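# Seat taper pins in every crank shaft collar

## Task

For every crank shaft, get a taper pin fully seated in the hole of its collar. Each pin can only be seated fully when it enters its hole from one particular side, and a pin counts only if it stays seated on its own after the robot lets go.

## Robot and tools

Robot: two Kinova Gen3 arms with seven joints each, named left_arm and right_arm. Each carries a Robotiq 2F-85 parallel gripper and a wrist camera. Root links in the scene frame: left_arm at (+0.028, +0.270, 0) m and right_arm at (+0.046, -0.389, 0) m, both turned only slightly about z.

Scene frame: the origin sits on the table top midway between the arms. +x points out over the table, +z points up, and left_arm is on the +y side. The words left and right are arm names only; they do not mean sides of an image.

Joint order, used in every row and every per-joint list: waist (joint_1), shoulder (joint_2), upper arm roll (joint_3), elbow (joint_4), forearm roll (joint_5), wrist pitch (joint_6), wrist roll (joint_7). Stated ranges in rad: waist, upper arm roll, forearm roll and wrist roll are ±69.115; shoulder ±2.250; elbow ±2.580; wrist pitch ±2.100. The real ends may differ by up to 0.013 rad.

Row layout: every row has 18 numbers, each from -1 to 1, and both arms are always included. The first 9 are left_arm and the last 9 are right_arm. Each block holds 7 joint numbers, then the gripper position, then the gripper speed. A joint number is a scaled offset, not an angle: 1.0 is 0.9985 rad for joints 1 to 4 and 0.8765 rad for joints 5 to 7. A zero means that joint stays put.

Gripper numbers are absolute settings. Position +1 is fully open (85 mm), 0 is about 41 mm, about -0.8 brings the pads together, and -1 closes until something blocks the fingers. Speed -1 is about 20 mm/s, 0 about 85 mm/s and +1 about 150 mm/s. A 0 is a real command, so to leave a gripper unchanged, repeat its previous two numbers.

execute_actions(actions): a list of actions. Each action is a table of 1 to 15 rows, and each row lasts one 1/30 s step. If there are fewer than 15 rows, the last row is held for the remaining steps, so every action takes 0.5 s. Joint offsets are measured from the angles at the start of that action, not from the previous row; for the first action they come from the last reported Joint positions. Both arms' action is refused if a joint would go more than 0.013 rad outward past its range end. A malformed action, or a first action that fails this check, rejects the whole call. An empty list just returns the current state and images.

move(target, speed, blocking): target is one 18-number row in the same layout. Its joint offsets count from the Joint positions in the last result that showed them. The gripper numbers are sent at the start. speed (0.01 to 2 rad/s, default 0.5) sets the peak rate of whichever joint has farthest to travel, and all joints finish together. The path lasts 0.5 to 10 s and is cut off after 10 s. Moves do not avoid obstacles or the other arm, and a target set beyond a contact pushes harder. With blocking=false the call returns after 0.5 s while the arm keeps going. Until a result shows that move has ended, call wait or stop before sending more rows or moves. The extra move: line gives the ending (done, off_target, moving, held, fault), whether limits=held or limits=none, and each arm's joint farthest from its target.

wait(seconds, 0 to 10) lets time pass while every arm keeps its last command; it returns early if a running move finishes. stop() brakes a running move, but the fingers keep going. zoom_image(camera, region) gives a closer look at a region [x0, y0, x1, y1] of the latest image from cam_high, cam_low, cam_left_wrist or cam_right_wrist; each image is 896x504 and a region may be at most 504x504. read_manual() returns only licence texts. finished_scene(scene) ends the current scene (give its number) and cannot be undone.

Result lines: each arm's end_effector_position (m) and end_effector_quat_wxyz in the scene frame. This is the point between the closed pads; printed values can drift at long reach. The gripper's +z runs along the fingers and the pads close along its y axis. Closed fingertips reach about 19 mm past that point (6 mm when open), and closing moves the tips about 13 mm farther out. Joint positions, velocities, targets and torques are listed per arm (rad, rad/s). Targets can change with no new command, and torques include offsets and noise. position_measured_pct is about 50 - 50 × position, so 0 means fully open. If the fingers stop below about 90 short of the request, something is held; at about 90 the pads have met. Status lines: joint sent to its limit; joint command not followed (a clearance check altered the joint targets); TORQUE FAULT; MOTOR HOT from 60 °C; OVER-TEMPERATURE FAULT at 75 °C, which makes that arm sag.

Motion limits: each step's joint target may lead the measured angle by at most 0.304 rad (joints 1 to 4) or 0.266 rad (joints 5 to 7). Targets that would move the gripper more than 70 mm are scaled back, so big moves need several actions. The simulation keeps running while you think.

Gripping: for a firm hold, command -1 and keep it. For a soft hold, open first, then close to a little narrower than the part. To release, command a width larger than the part.

Avoid: dropping pins or knocking anything off the table; arms touching or pressing each other; fast impacts and hard pushes. Load limits are 47.5 N m for joints 1 to 4 and 29.9 N m for joints 5 to 7, and a held part's weight counts toward them. Reaching a limit stops that arm for 10 s. Long loaded holds heat the motors. Brief outside tugs on held parts can occur. Make sure each pin stays seated after you release it before you end the scene.

Each tool is called as name([rows], argument=value, ...), one row to a line, values as JSON.

## Session

execute_actions(actions=[])

Scene clock: 0.00 s.
left_arm: end_effector_position=(+0.7036, +0.5363, +0.1234) position_measured_pct=0.0 end_effector_quat_wxyz=(-0.301, +0.716, +0.541, +0.324) | right_arm: end_effector_position=(+0.4615, -0.2123, +0.2172) position_measured_pct=0.0 end_effector_quat_wxyz=(+0.118, -0.235, +0.964, +0.047)
Joint names: [waist, shoulder, upper arm roll, elbow, forearm roll, wrist pitch, wrist roll]
Joint positions: left_arm=[-0.127  1.075  0.044  1.076 -1.126  1.07   0.273] | right_arm=[-0.383  0.269 -0.045  1.881 -0.053  0.742  1.655]
Joint velocities: left_arm=[ 0.001  0.     0.     0.    -0.     0.001  0.   ] | right_arm=[ 0.     0.001 -0.002 -0.001 -0.    -0.    -0.   ]
Joint torques (N m, as the joint torque sensors report them, + toward a larger angle): no reading
Motor temperatures (°C, as the motors report them): left_arm=[26 26 28 31 33 34 38] | right_arm=[31 28 29 31 34 40 36]
Joint targets: left_arm=[-0.127 1.075 0.044 1.076 -1.126 1.070 0.273] | right_arm=[-0.383 0.269 -0.045 1.881 -0.053 0.742 1.655]

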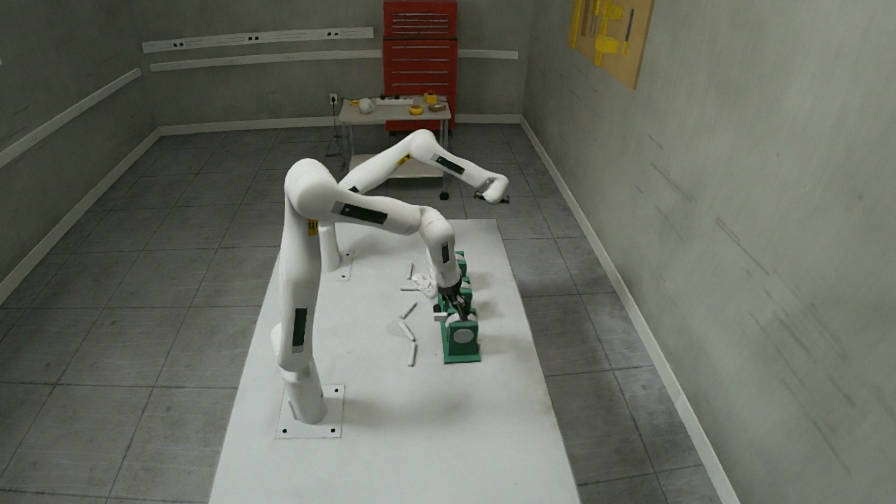

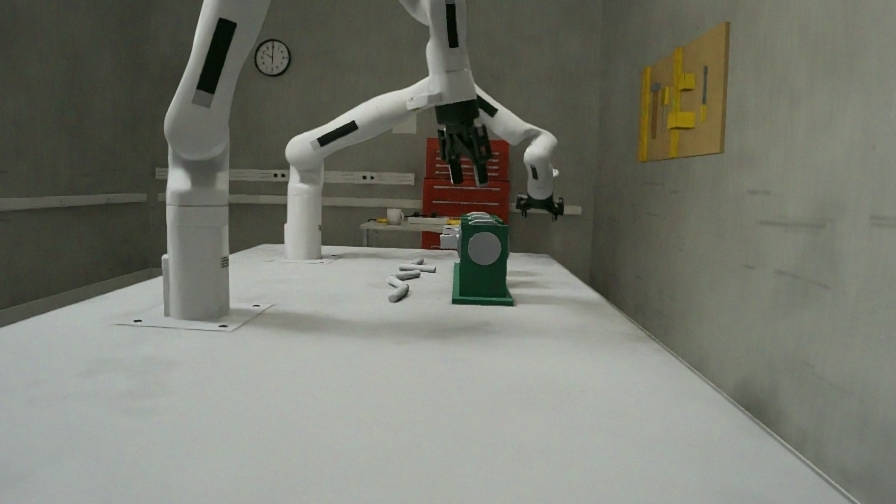

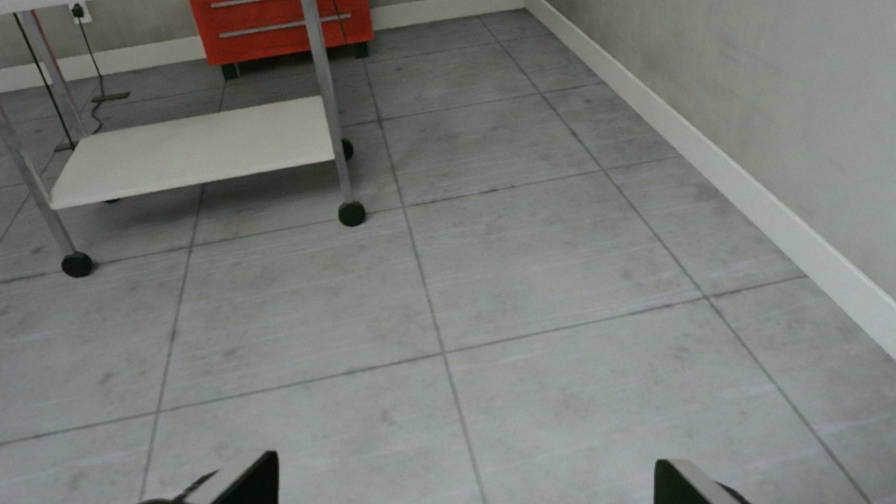

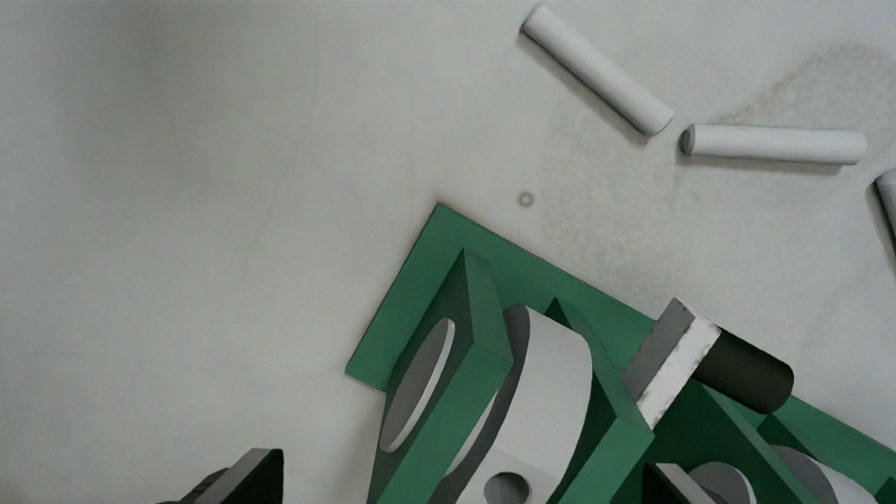

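zoom_image(camera="cam_high", region=[370, 230, 530, 380])

zoom_image(camera="cam_low", region=[370, 190, 550, 320])

Region (370, 230, 530, 380) of cam_high's 896x504 image, scaled by 3.150, with more detail than that image has; it fills the top 472 rows of this view, and the rest is white.

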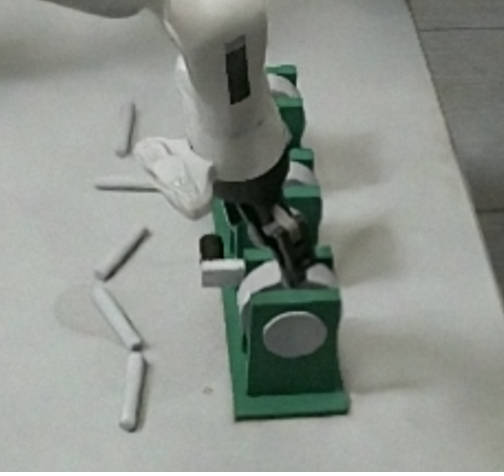

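Region (370, 190, 550, 320) of cam_low's 896x504 image, scaled by 2.800, with more detail than that image has.

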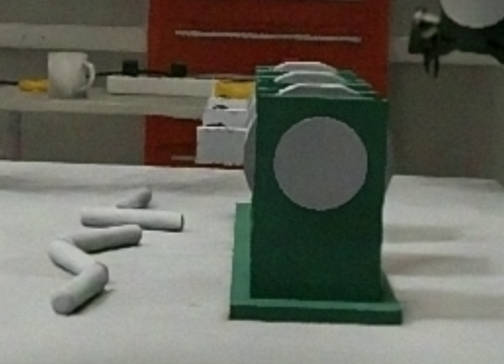

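move(target=[-0.173,-0.876,-0.044,0.625,1,0.194,1,1,0,-0.2604,0.2218,0.045,-0.8189,0.0605,0.965,-0.834,1,0], speed=0.8)

Scene clock: 3.60 s.
left_arm: end_effector_position=(+0.3858, +0.4176, +0.2925) position_measured_pct=0.0 end_effector_quat_wxyz=(-0.039, +0.116, +0.986, +0.111) | right_arm: end_effector_position=(+0.4697, -0.0999, +0.3502) position_measured_pct=0.0 end_effector_quat_wxyz=(+0.000, +0.001, +1.000, -0.000)
Joint names: [waist, shoulder, upper arm roll, elbow, forearm roll, wrist pitch, wrist roll]
Joint positions: left_arm=[-0.3    0.201  0.     1.7   -0.249  1.24   1.15 ] | right_arm=[-0.643  0.49   0.     1.063  0.     1.588  0.924]
Joint velocities: left_arm=[-0.001 -0.003 -0.001  0.    -0.    -0.001 -0.   ] | right_arm=[-0.001  0.002 -0.001  0.    -0.     0.001 -0.   ]
Joint torques (N m, as the joint torque sensors report them, + toward a larger angle): left_arm=[ -0.19 -12.78  -0.08  -8.61  -0.97  -0.29  -0.32] | right_arm=[  0.05 -19.18   0.11  -9.06  -0.01   0.32   0.01]
Motor temperatures (°C, as the motors report them): left_arm=[26 26 28 31 33 34 38] | right_arm=[31 28 29 31 34 40 36]
Joint targets: left_arm=[-0.300 0.200 0.001 1.700 -0.249 1.240 1.150] | right_arm=[-0.643 0.490 0.000 1.063 0.000 1.588 0.924]
move: done; limits=none; left_arm: farthest joint: the waist, 0.000 radians from its target (0.172 radians at the start); right_arm: farthest joint: the waist, 0.000 radians from its target (0.260 radians at the start)

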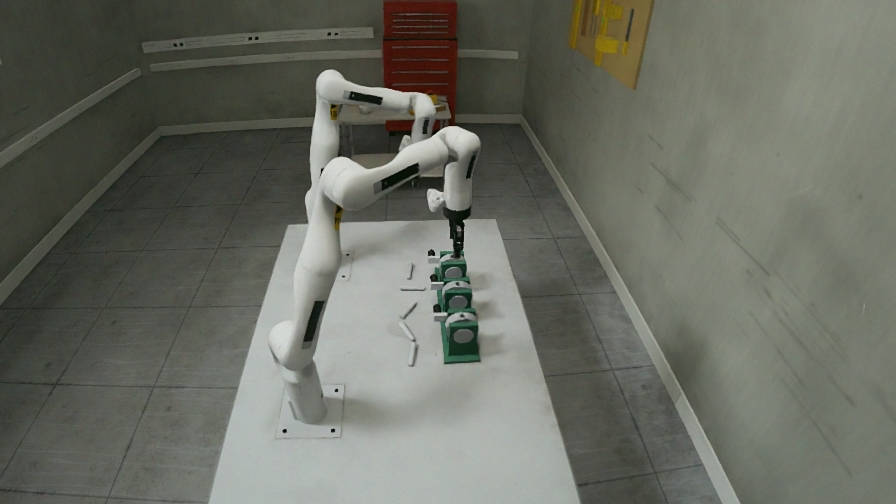

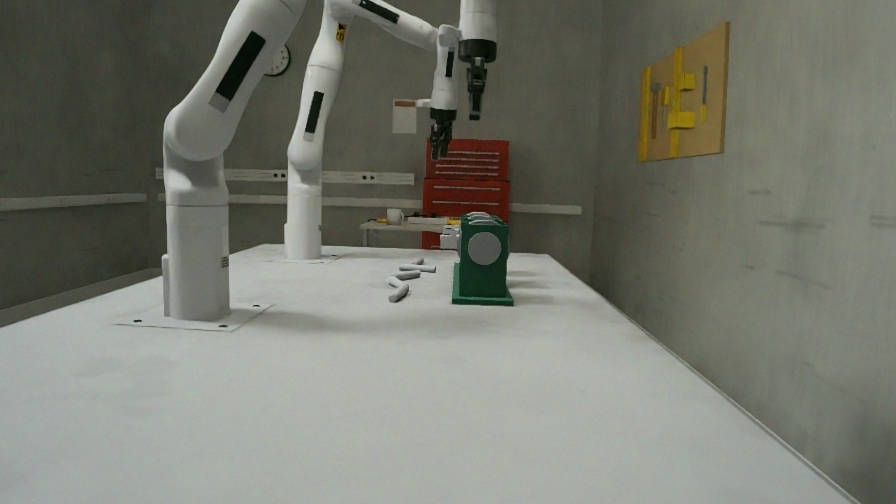

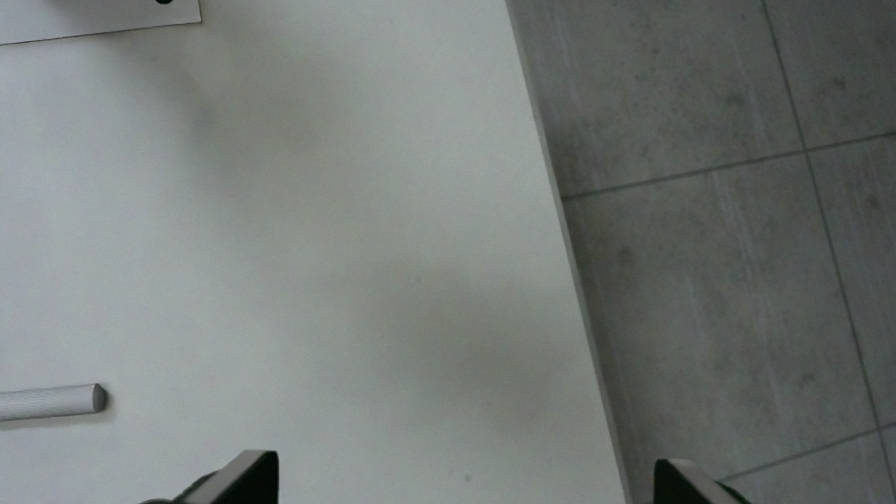

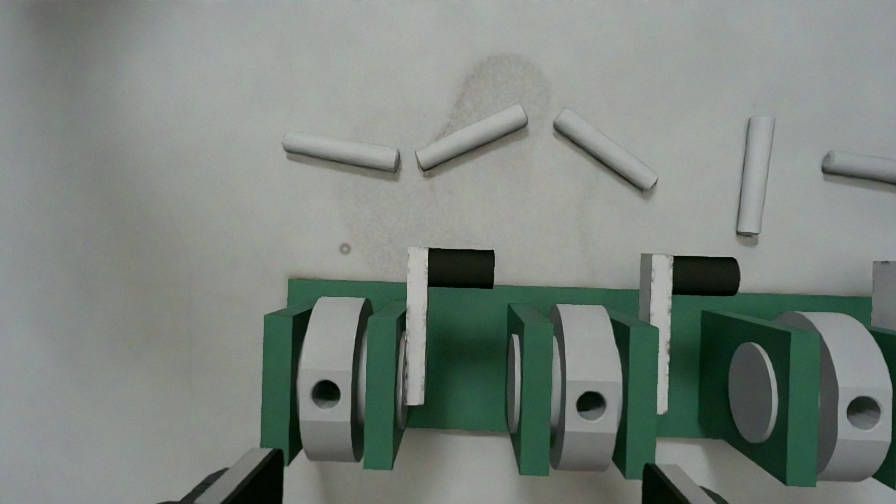

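zoom_image(camera="cam_right_wrist", region=[250, 230, 750, 500])

zoom_image(camera="cam_right_wrist", region=[270, 80, 680, 260])

zoom_image(camera="cam_high", region=[380, 240, 510, 380])

zoom_image(camera="cam_right_wrist", region=[550, 370, 630, 440])

Region (250, 230, 750, 500) of cam_right_wrist's 896x504 image, scaled by 1.008; it fills the top 272 rows of this view, and the rest is white.

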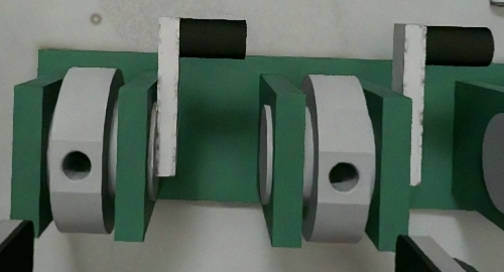

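Region (270, 80, 680, 260) of cam_right_wrist's 896x504 image, scaled by 1.229; it fills the top 221 rows of this view, and the rest is white.

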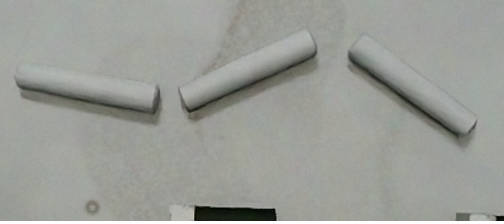

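Region (380, 240, 510, 380) of cam_high's 896x504 image, scaled by 3.600, with more detail than that image has; it fills the left 468 columns of this view, and the rest is white.

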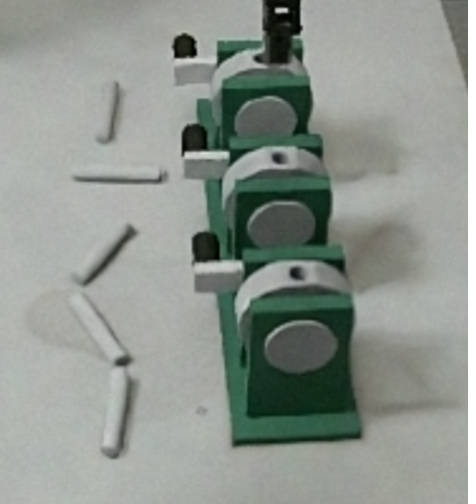

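Region (550, 370, 630, 440) of cam_right_wrist's 896x504 image, scaled by 6.300; it fills the top 441 rows of this view, and the rest is white.

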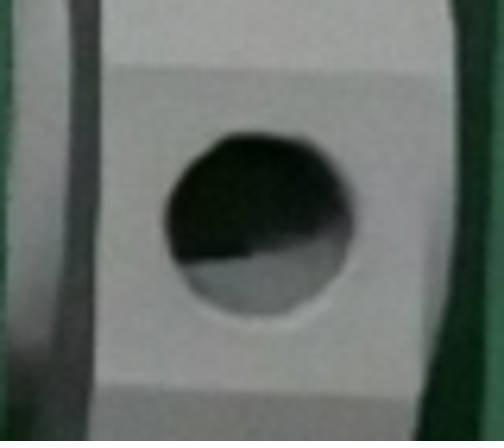

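move(target=[0,0,0,0,0.284,0,0.17,1,0,-0.035,0.3206,0,-0.1634,0,-0.1783,-0.0402,1,0], speed=0.6)

Scene clock: 6.70 s.
left_arm: end_effector_position=(+0.4022, +0.3469, +0.2840) position_measured_pct=0.0 end_effector_quat_wxyz=(+0.000, +0.003, +1.000, +0.000) | right_arm: end_effector_position=(+0.5398, -0.0200, +0.2199) position_measured_pct=0.0 end_effector_quat_wxyz=(+0.000, +0.001, +1.000, -0.000)
Joint names: [waist, shoulder, upper arm roll, elbow, forearm roll, wrist pitch, wrist roll]
Joint positions: left_arm=[-0.3    0.201  0.     1.7   -0.     1.24   1.299] | right_arm=[-0.678  0.81   0.     0.9    0.     1.432  0.888]
Joint velocities: left_arm=[-0.     0.     0.001  0.    -0.     0.001  0.   ] | right_arm=[-0.     0.005  0.001 -0.    -0.     0.001  0.   ]
Joint torques (N m, as the joint torque sensors report them, + toward a larger angle): left_arm=[ -0.27 -13.23  -0.43  -8.73  -0.09  -0.33  -0.14] | right_arm=[ -0.5  -24.56   0.52  -8.13   0.03   0.26  -0.02]
Motor temperatures (°C, as the motors report them): left_arm=[26 26 28 31 33 34 38] | right_arm=[31 28 29 31 34 40 36]
Joint targets: left_arm=[-0.300 0.201 0.000 1.700 -0.000 1.240 1.299] | right_arm=[-0.678 0.810 0.000 0.900 0.000 1.432 0.888]
move: done; limits=none; left_arm: farthest joint: the waist, 0.000 radians from its target (0.000 radians at the start); right_arm: farthest joint: the waist, 0.000 radians from its target (0.034 radians at the start)

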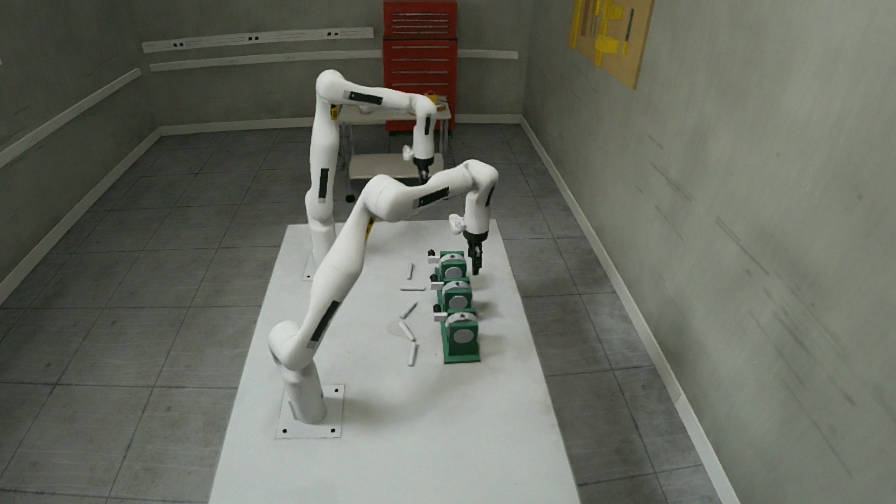

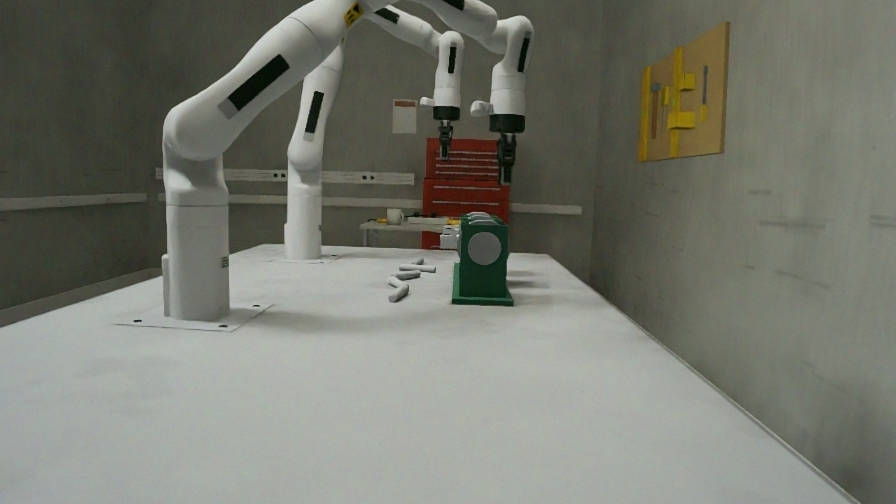

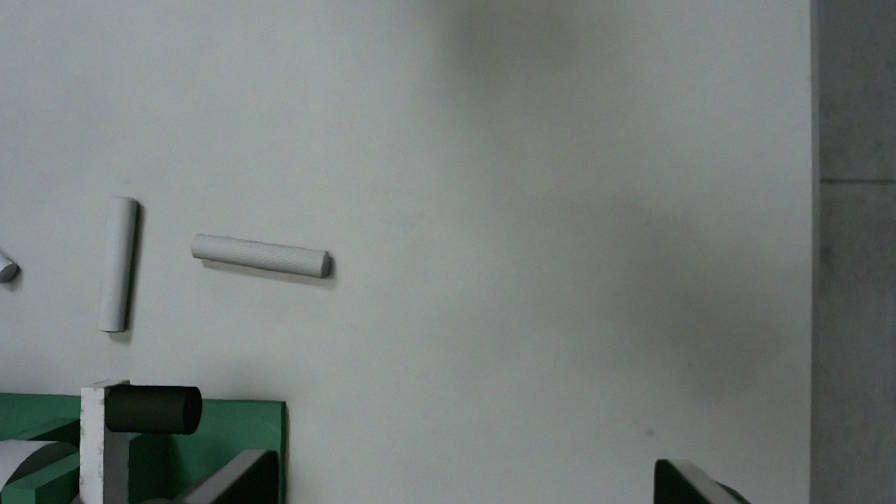

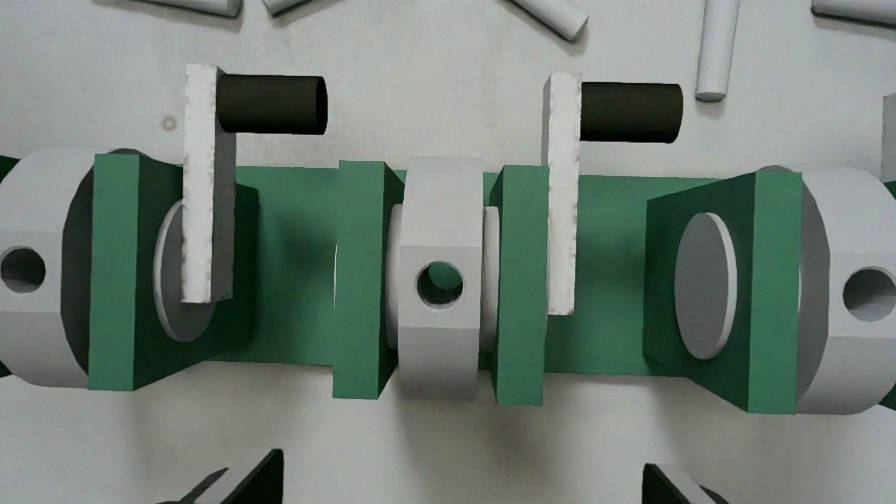

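zoom_image(camera="cam_right_wrist", region=[390, 235, 490, 335])

zoom_image(camera="cam_right_wrist", region=[0, 220, 100, 320])

zoom_image(camera="cam_right_wrist", region=[796, 245, 896, 345])

zoom_image(camera="cam_left_wrist", region=[60, 180, 360, 350])

Region (390, 235, 490, 335) of cam_right_wrist's 896x504 image, scaled by 5.040.

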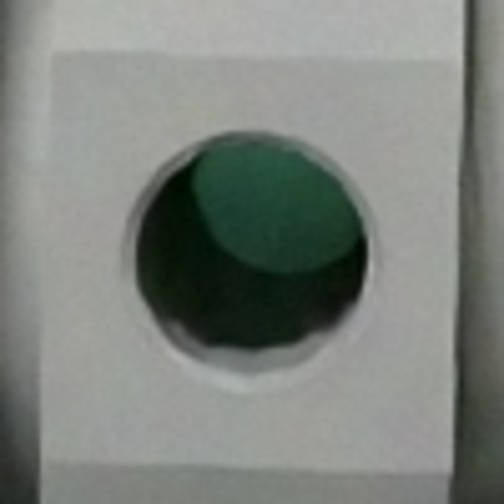

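Region (0, 220, 100, 320) of cam_right_wrist's 896x504 image, scaled by 5.040.

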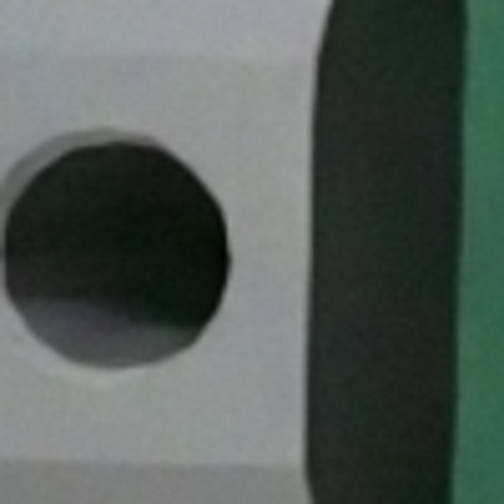

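Region (796, 245, 896, 345) of cam_right_wrist's 896x504 image, scaled by 5.040.

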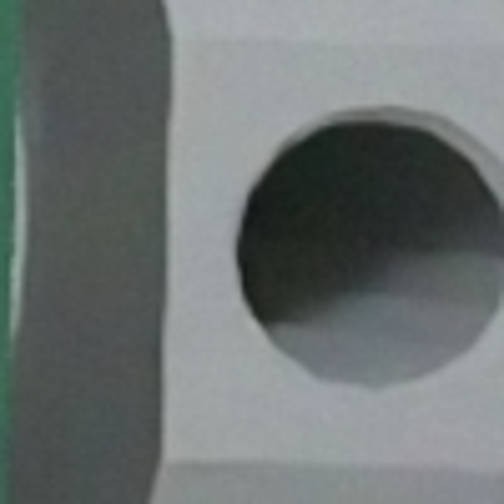

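Region (60, 180, 360, 350) of cam_left_wrist's 896x504 image, scaled by 1.680; it fills the top 286 rows of this view, and the rest is white.

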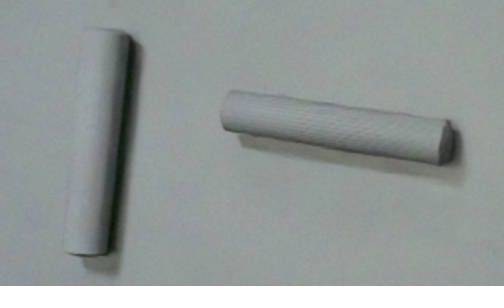

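move(target=[0.3,0,0,0,0,0,-0.5,0.2,0,-0.031,-0.2816,0,0.7403,0,-0.523,1,0.2,0], speed=0.8)

move(target=[0.4215,0.2274,0,-0.037,0,-0.2163,-0.466,0.2,0,0,0,0,0,0,0,0.758,0.2,0], speed=0.7)

Scene clock: 14.07 s.
left_arm: end_effector_position=(+0.4082, +0.2330, +0.2840) position_measured_pct=40.1 end_effector_quat_wxyz=(+0.000, +0.363, +0.932, +0.000) | right_arm: end_effector_position=(+0.4194, -0.0989, +0.1598) position_measured_pct=40.1 end_effector_quat_wxyz=(+0.000, -0.438, +0.899, -0.000)
Joint names: [waist, shoulder, upper arm roll, elbow, forearm roll, wrist pitch, wrist roll]
Joint positions: left_arm=[-0.001  0.201  0.001  1.7   -0.     1.24   0.861] | right_arm=[-0.709  0.529  0.     1.639  0.     0.973  1.765]
Joint velocities: left_arm=[ 0.002  0.     0.001 -0.     0.    -0.001 -0.   ] | right_arm=[-0.    -0.003 -0.    -0.001  0.    -0.001  0.   ]
Joint torques (N m, as the joint torque sensors report them, + toward a larger angle): left_arm=[  0.13 -13.6    0.01  -8.63   0.    -0.28  -0.15] | right_arm=[ -0.16 -18.02   0.69  -7.2    0.25   0.33  -0.25]
Motor temperatures (°C, as the motors report them): left_arm=[26 26 28 31 33 34 38] | right_arm=[31 28 29 31 34 40 36]
Joint targets: left_arm=[-0.001 0.201 0.000 1.700 -0.000 1.240 0.861] | right_arm=[-0.709 0.529 0.000 1.639 0.000 0.973 1.765]
move: done; limits=none; left_arm: farthest joint: the upper arm roll, 0.001 radians from its target (0.000 radians at the start); right_arm: farthest joint: the shoulder, 0.001 radians from its target (0.282 radians at the start)

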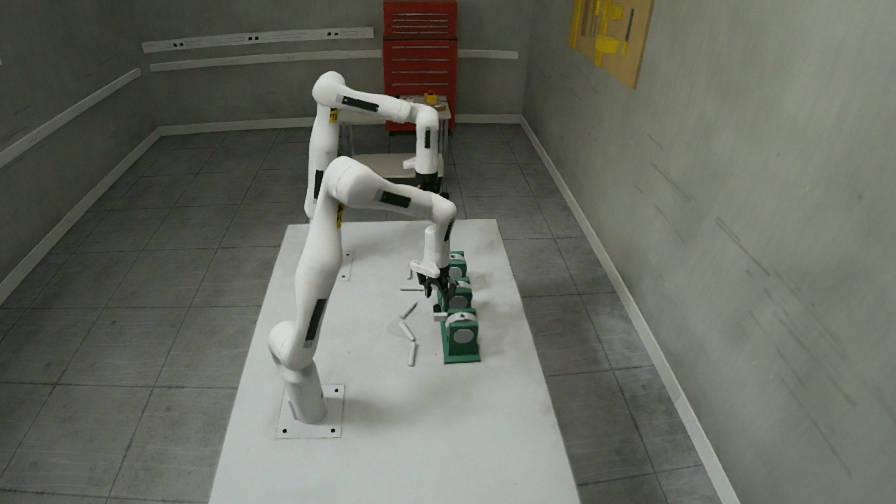

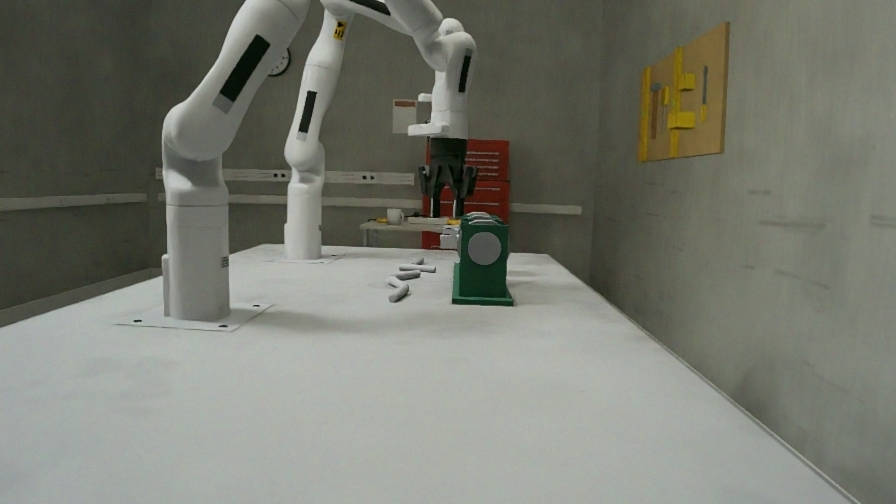

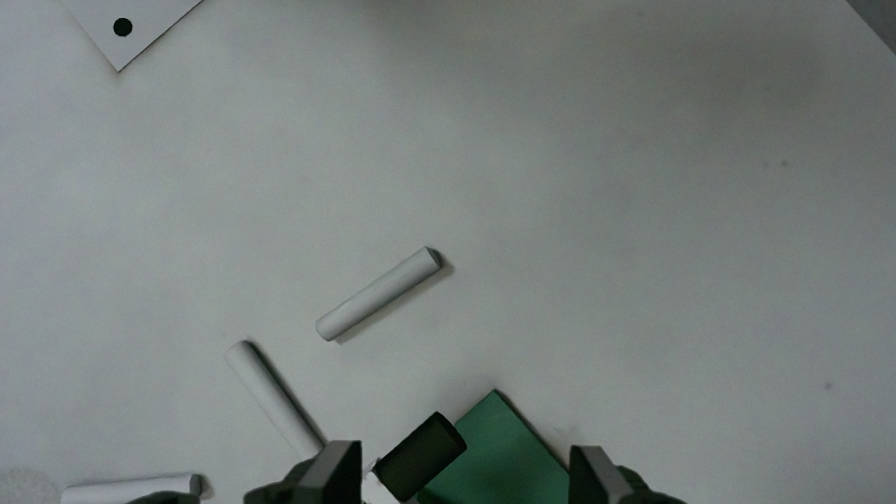

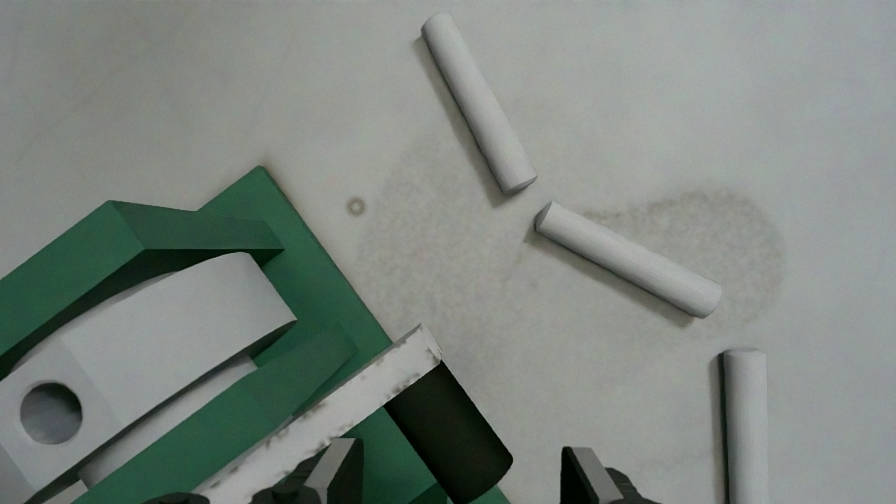

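Scene clock: 15.57 s.
left_arm: end_effector_position=(+0.4191, +0.0520, +0.2003) position_measured_pct=40.1 end_effector_quat_wxyz=(+0.000, +0.707, +0.707, +0.000) | right_arm: end_effector_position=(+0.4194, -0.0989, +0.1598) position_measured_pct=40.1 end_effector_quat_wxyz=(-0.000, +0.707, -0.707, +0.000)
Joint names: [waist, shoulder, upper arm roll, elbow, forearm roll, wrist pitch, wrist roll]
Joint positions: left_arm=[ 0.42   0.427  0.001  1.663 -0.     1.051  0.452] | right_arm=[-0.709  0.529  0.     1.639  0.     0.973  2.429]
Joint velocities: left_arm=[ 0.002  0.001  0.    -0.    -0.    -0.    -0.   ] | right_arm=[ 0.    -0.001  0.    -0.001 -0.    -0.     0.   ]
Joint torques (N m, as the joint torque sensors report them, + toward a larger angle): left_arm=[ -0.08 -16.74  -0.51  -8.21  -0.28  -0.3   -0.39] | right_arm=[ -0.21 -17.96   0.67  -7.16   0.21   0.19   0.14]
Motor temperatures (°C, as the motors report them): left_arm=[26 26 28 31 33 34 38] | right_arm=[31 28 29 31 34 40 36]
Joint targets: left_arm=[0.420 0.428 0.001 1.663 -0.000 1.051 0.452] | right_arm=[-0.709 0.529 0.000 1.639 0.000 0.973 2.429]
move: done; limits=none; left_arm: farthest joint: the shoulder, 0.001 radians from its target (0.228 radians at the start); right_arm: farthest joint: the waist, 0.000 radians from its target (0.000 radians at the start)

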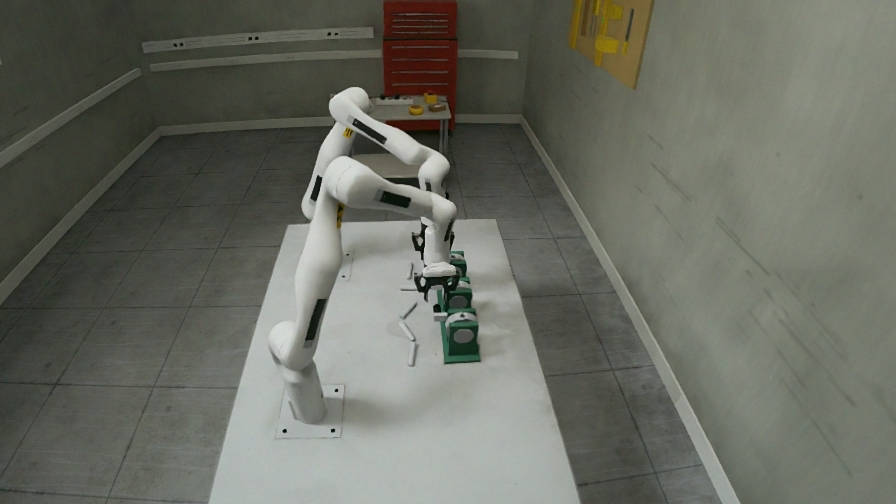

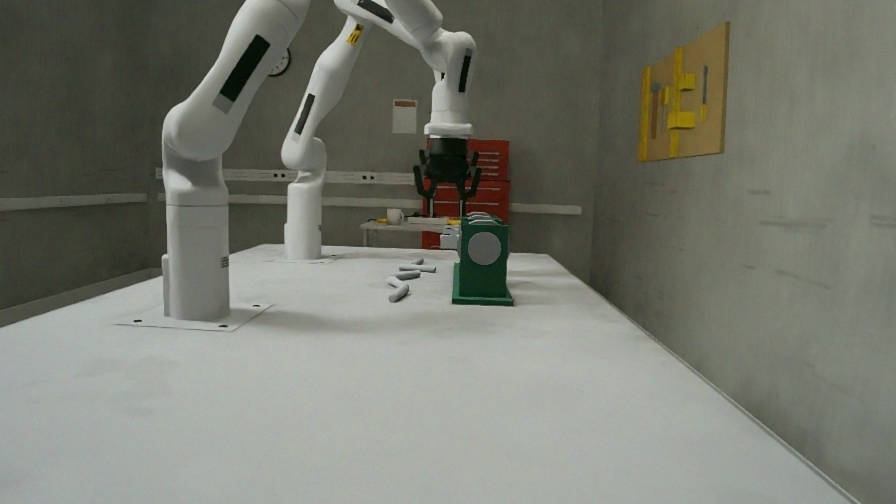

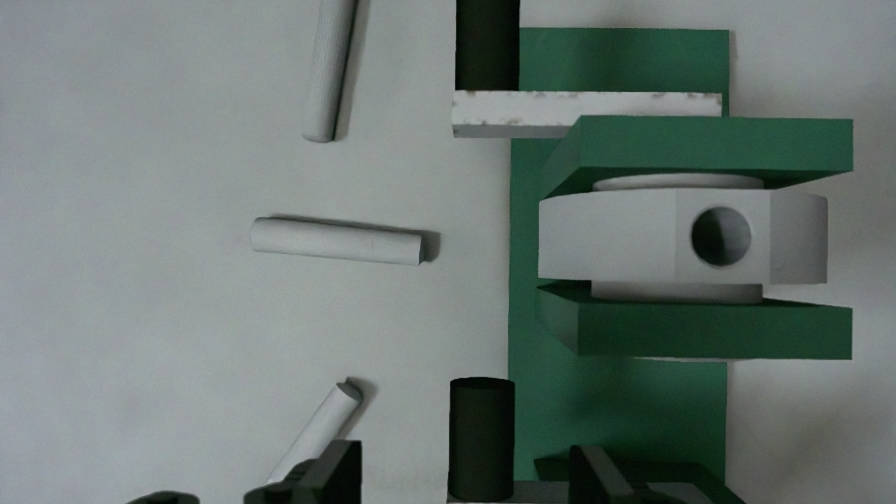

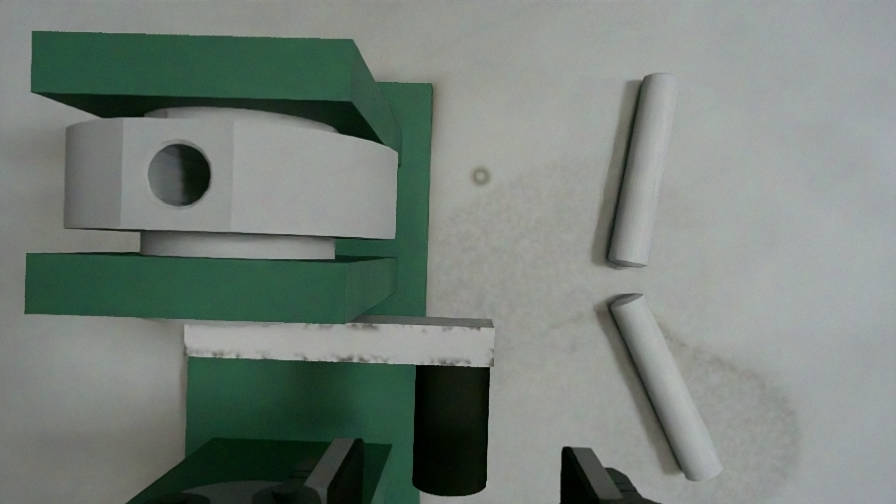

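move(target=[-0.0047,0.1703,0,0.1156,0,-0.325,-0.0054,0.2,0,0.0075,0.1003,0,0.0722,0,-0.1958,0.008,0.2,0], speed=0.3)

move(target=[0,0,0,0,0,0,0,-0.3,-0.5,0,0,0,0,0,0,0,-0.3,-0.5])

Scene clock: 17.87 s.
left_arm: end_effector_position=(+0.4266, +0.0508, +0.0949) position_measured_pct=40.1 end_effector_quat_wxyz=(-0.000, +0.707, +0.707, -0.000) | right_arm: end_effector_position=(+0.4222, -0.1011, +0.0949) position_measured_pct=40.1 end_effector_quat_wxyz=(+0.000, +0.707, -0.707, +0.000)
Joint names: [waist, shoulder, upper arm roll, elbow, forearm roll, wrist pitch, wrist roll]
Joint positions: left_arm=[ 0.415  0.597  0.001  1.779 -0.     0.766  0.447] | right_arm=[-0.702  0.629  0.     1.711  0.     0.802  2.436]
Joint velocities: left_arm=[-0.     0.004  0.     0.    -0.     0.    -0.   ] | right_arm=[ 0.     0.002 -0.001  0.    -0.    -0.    -0.   ]
Joint torques (N m, as the joint torque sensors report them, + toward a larger angle): left_arm=[ -0.19 -18.72  -0.35  -6.01  -0.06  -0.03   0.07] | right_arm=[ -0.12 -18.79   0.59  -6.1    0.26   0.02  -0.14]
Motor temperatures (°C, as the motors report them): left_arm=[26 26 28 31 33 34 38] | right_arm=[31 28 29 31 34 40 36]
Joint targets: left_arm=[0.415 0.598 0.001 1.779 -0.000 0.766 0.447] | right_arm=[-0.702 0.629 0.000 1.711 0.000 0.802 2.436]
move: done; limits=none; left_arm: farthest joint: the waist, 0.000 radians from its target (0.005 radians at the start); right_arm: farthest joint: the waist, 0.000 radians from its target (0.008 radians at the start)

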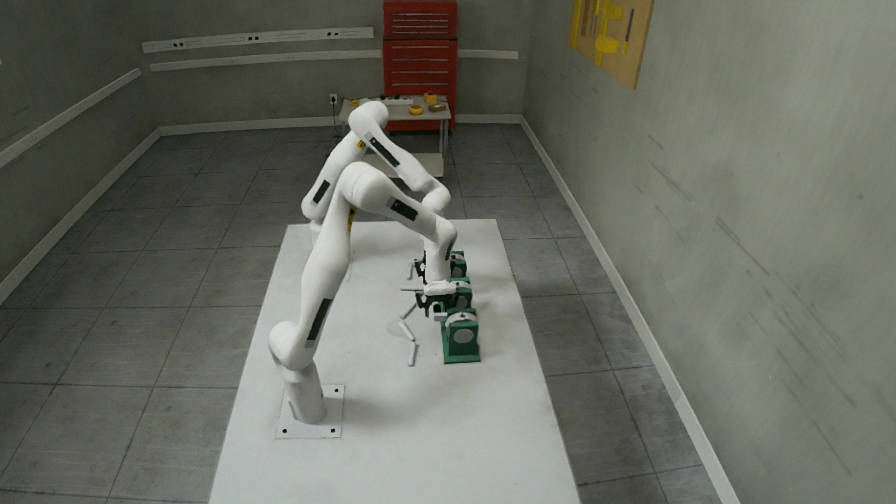

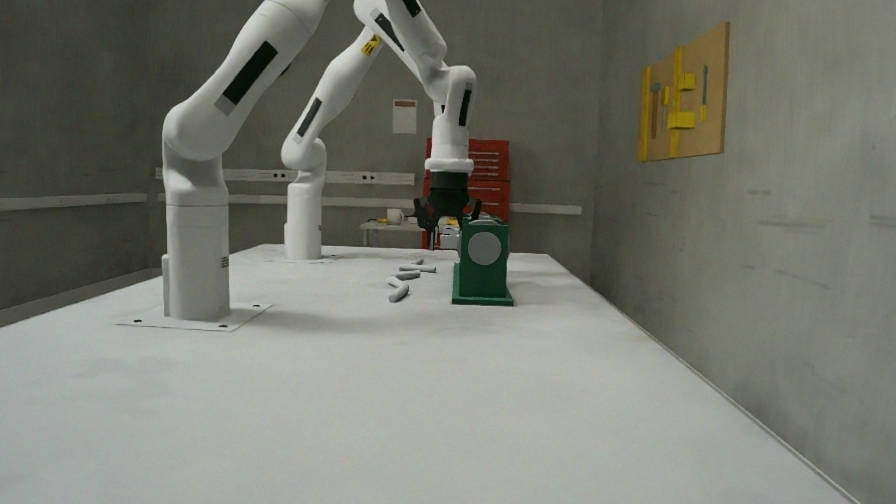

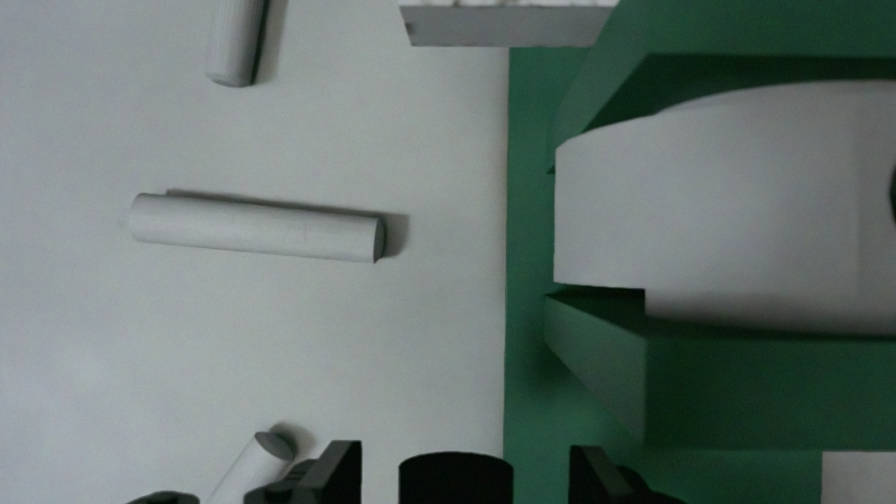

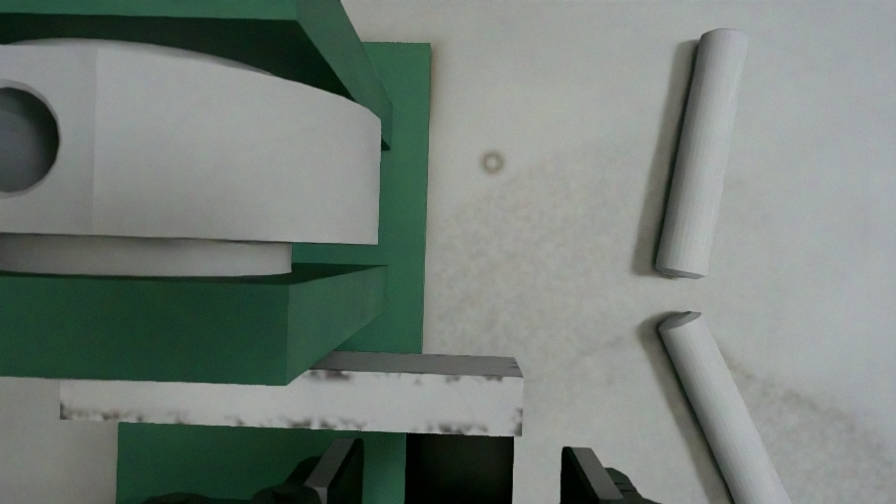

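Scene clock: 18.67 s.
left_arm: end_effector_position=(+0.4254, +0.0508, +0.0945) position_measured_pct=65.1 end_effector_quat_wxyz=(-0.001, +0.708, +0.706, -0.001) | right_arm: end_effector_position=(+0.4223, -0.1011, +0.0949) position_measured_pct=65.1 end_effector_quat_wxyz=(+0.000, +0.707, -0.707, +0.000)
Joint names: [waist, shoulder, upper arm roll, elbow, forearm roll, wrist pitch, wrist roll]
Joint positions: left_arm=[0.416 0.597 0.001 1.78  0.    0.767 0.447] | right_arm=[-0.702  0.629  0.     1.711  0.     0.801  2.436]
Joint velocities: left_arm=[ 0.     0.    -0.     0.     0.     0.001 -0.   ] | right_arm=[ 0.    -0.001 -0.     0.    -0.    -0.     0.   ]
Joint torques (N m, as the joint torque sensors report them, + toward a larger angle): left_arm=[ -0.17 -18.62  -0.38  -7.13  -0.41  -0.6   -0.27] | right_arm=[ -0.33 -18.86   0.48  -6.14   0.12   0.31   0.27]
Motor temperatures (°C, as the motors report them): left_arm=[26 26 28 31 33 34 38] | right_arm=[31 28 29 31 34 40 36]
Joint targets: left_arm=[0.415 0.597 0.001 1.779 -0.000 0.766 0.447] | right_arm=[-0.702 0.629 0.000 1.711 0.000 0.802 2.436]
move: done; limits=none; left_arm: farthest joint: the waist, 0.001 radians from its target (0.000 radians at the start); right_arm: farthest joint: the wrist pitch, 0.001 radians from its target (0.000 radians at the start)

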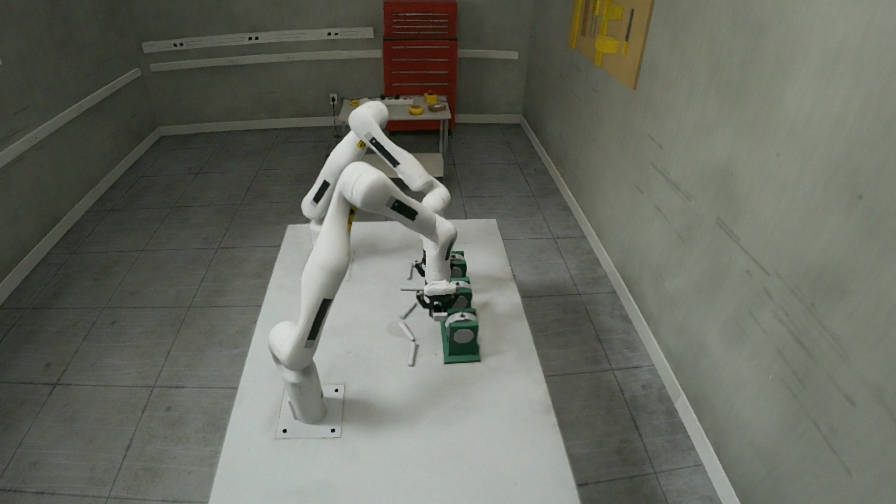

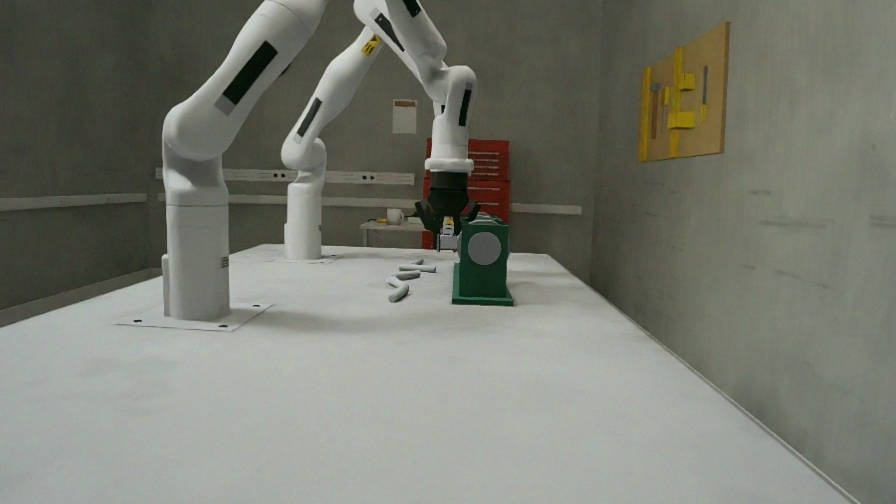

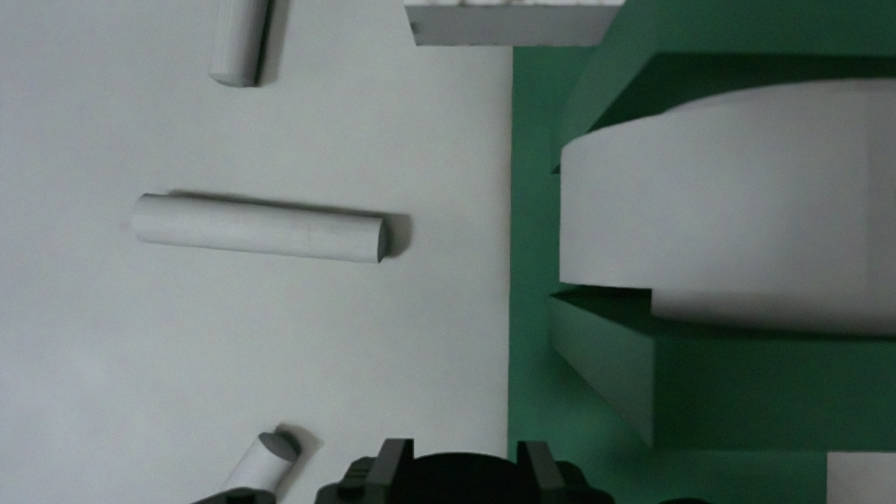

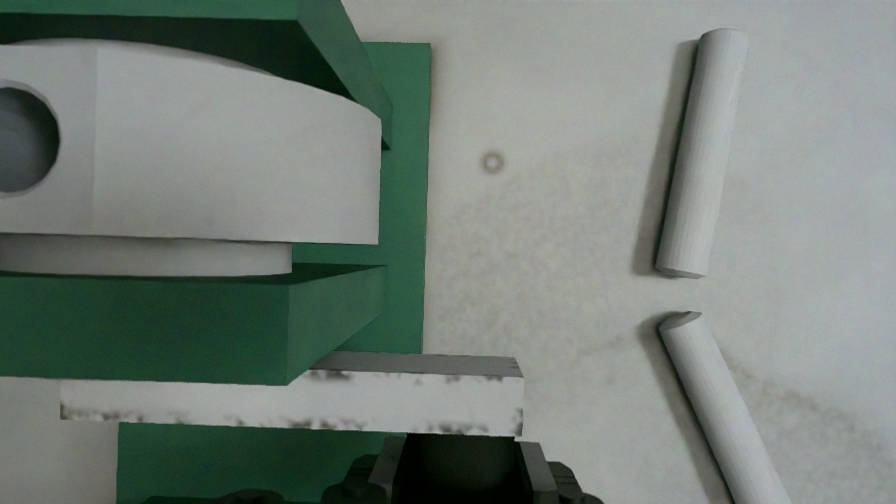

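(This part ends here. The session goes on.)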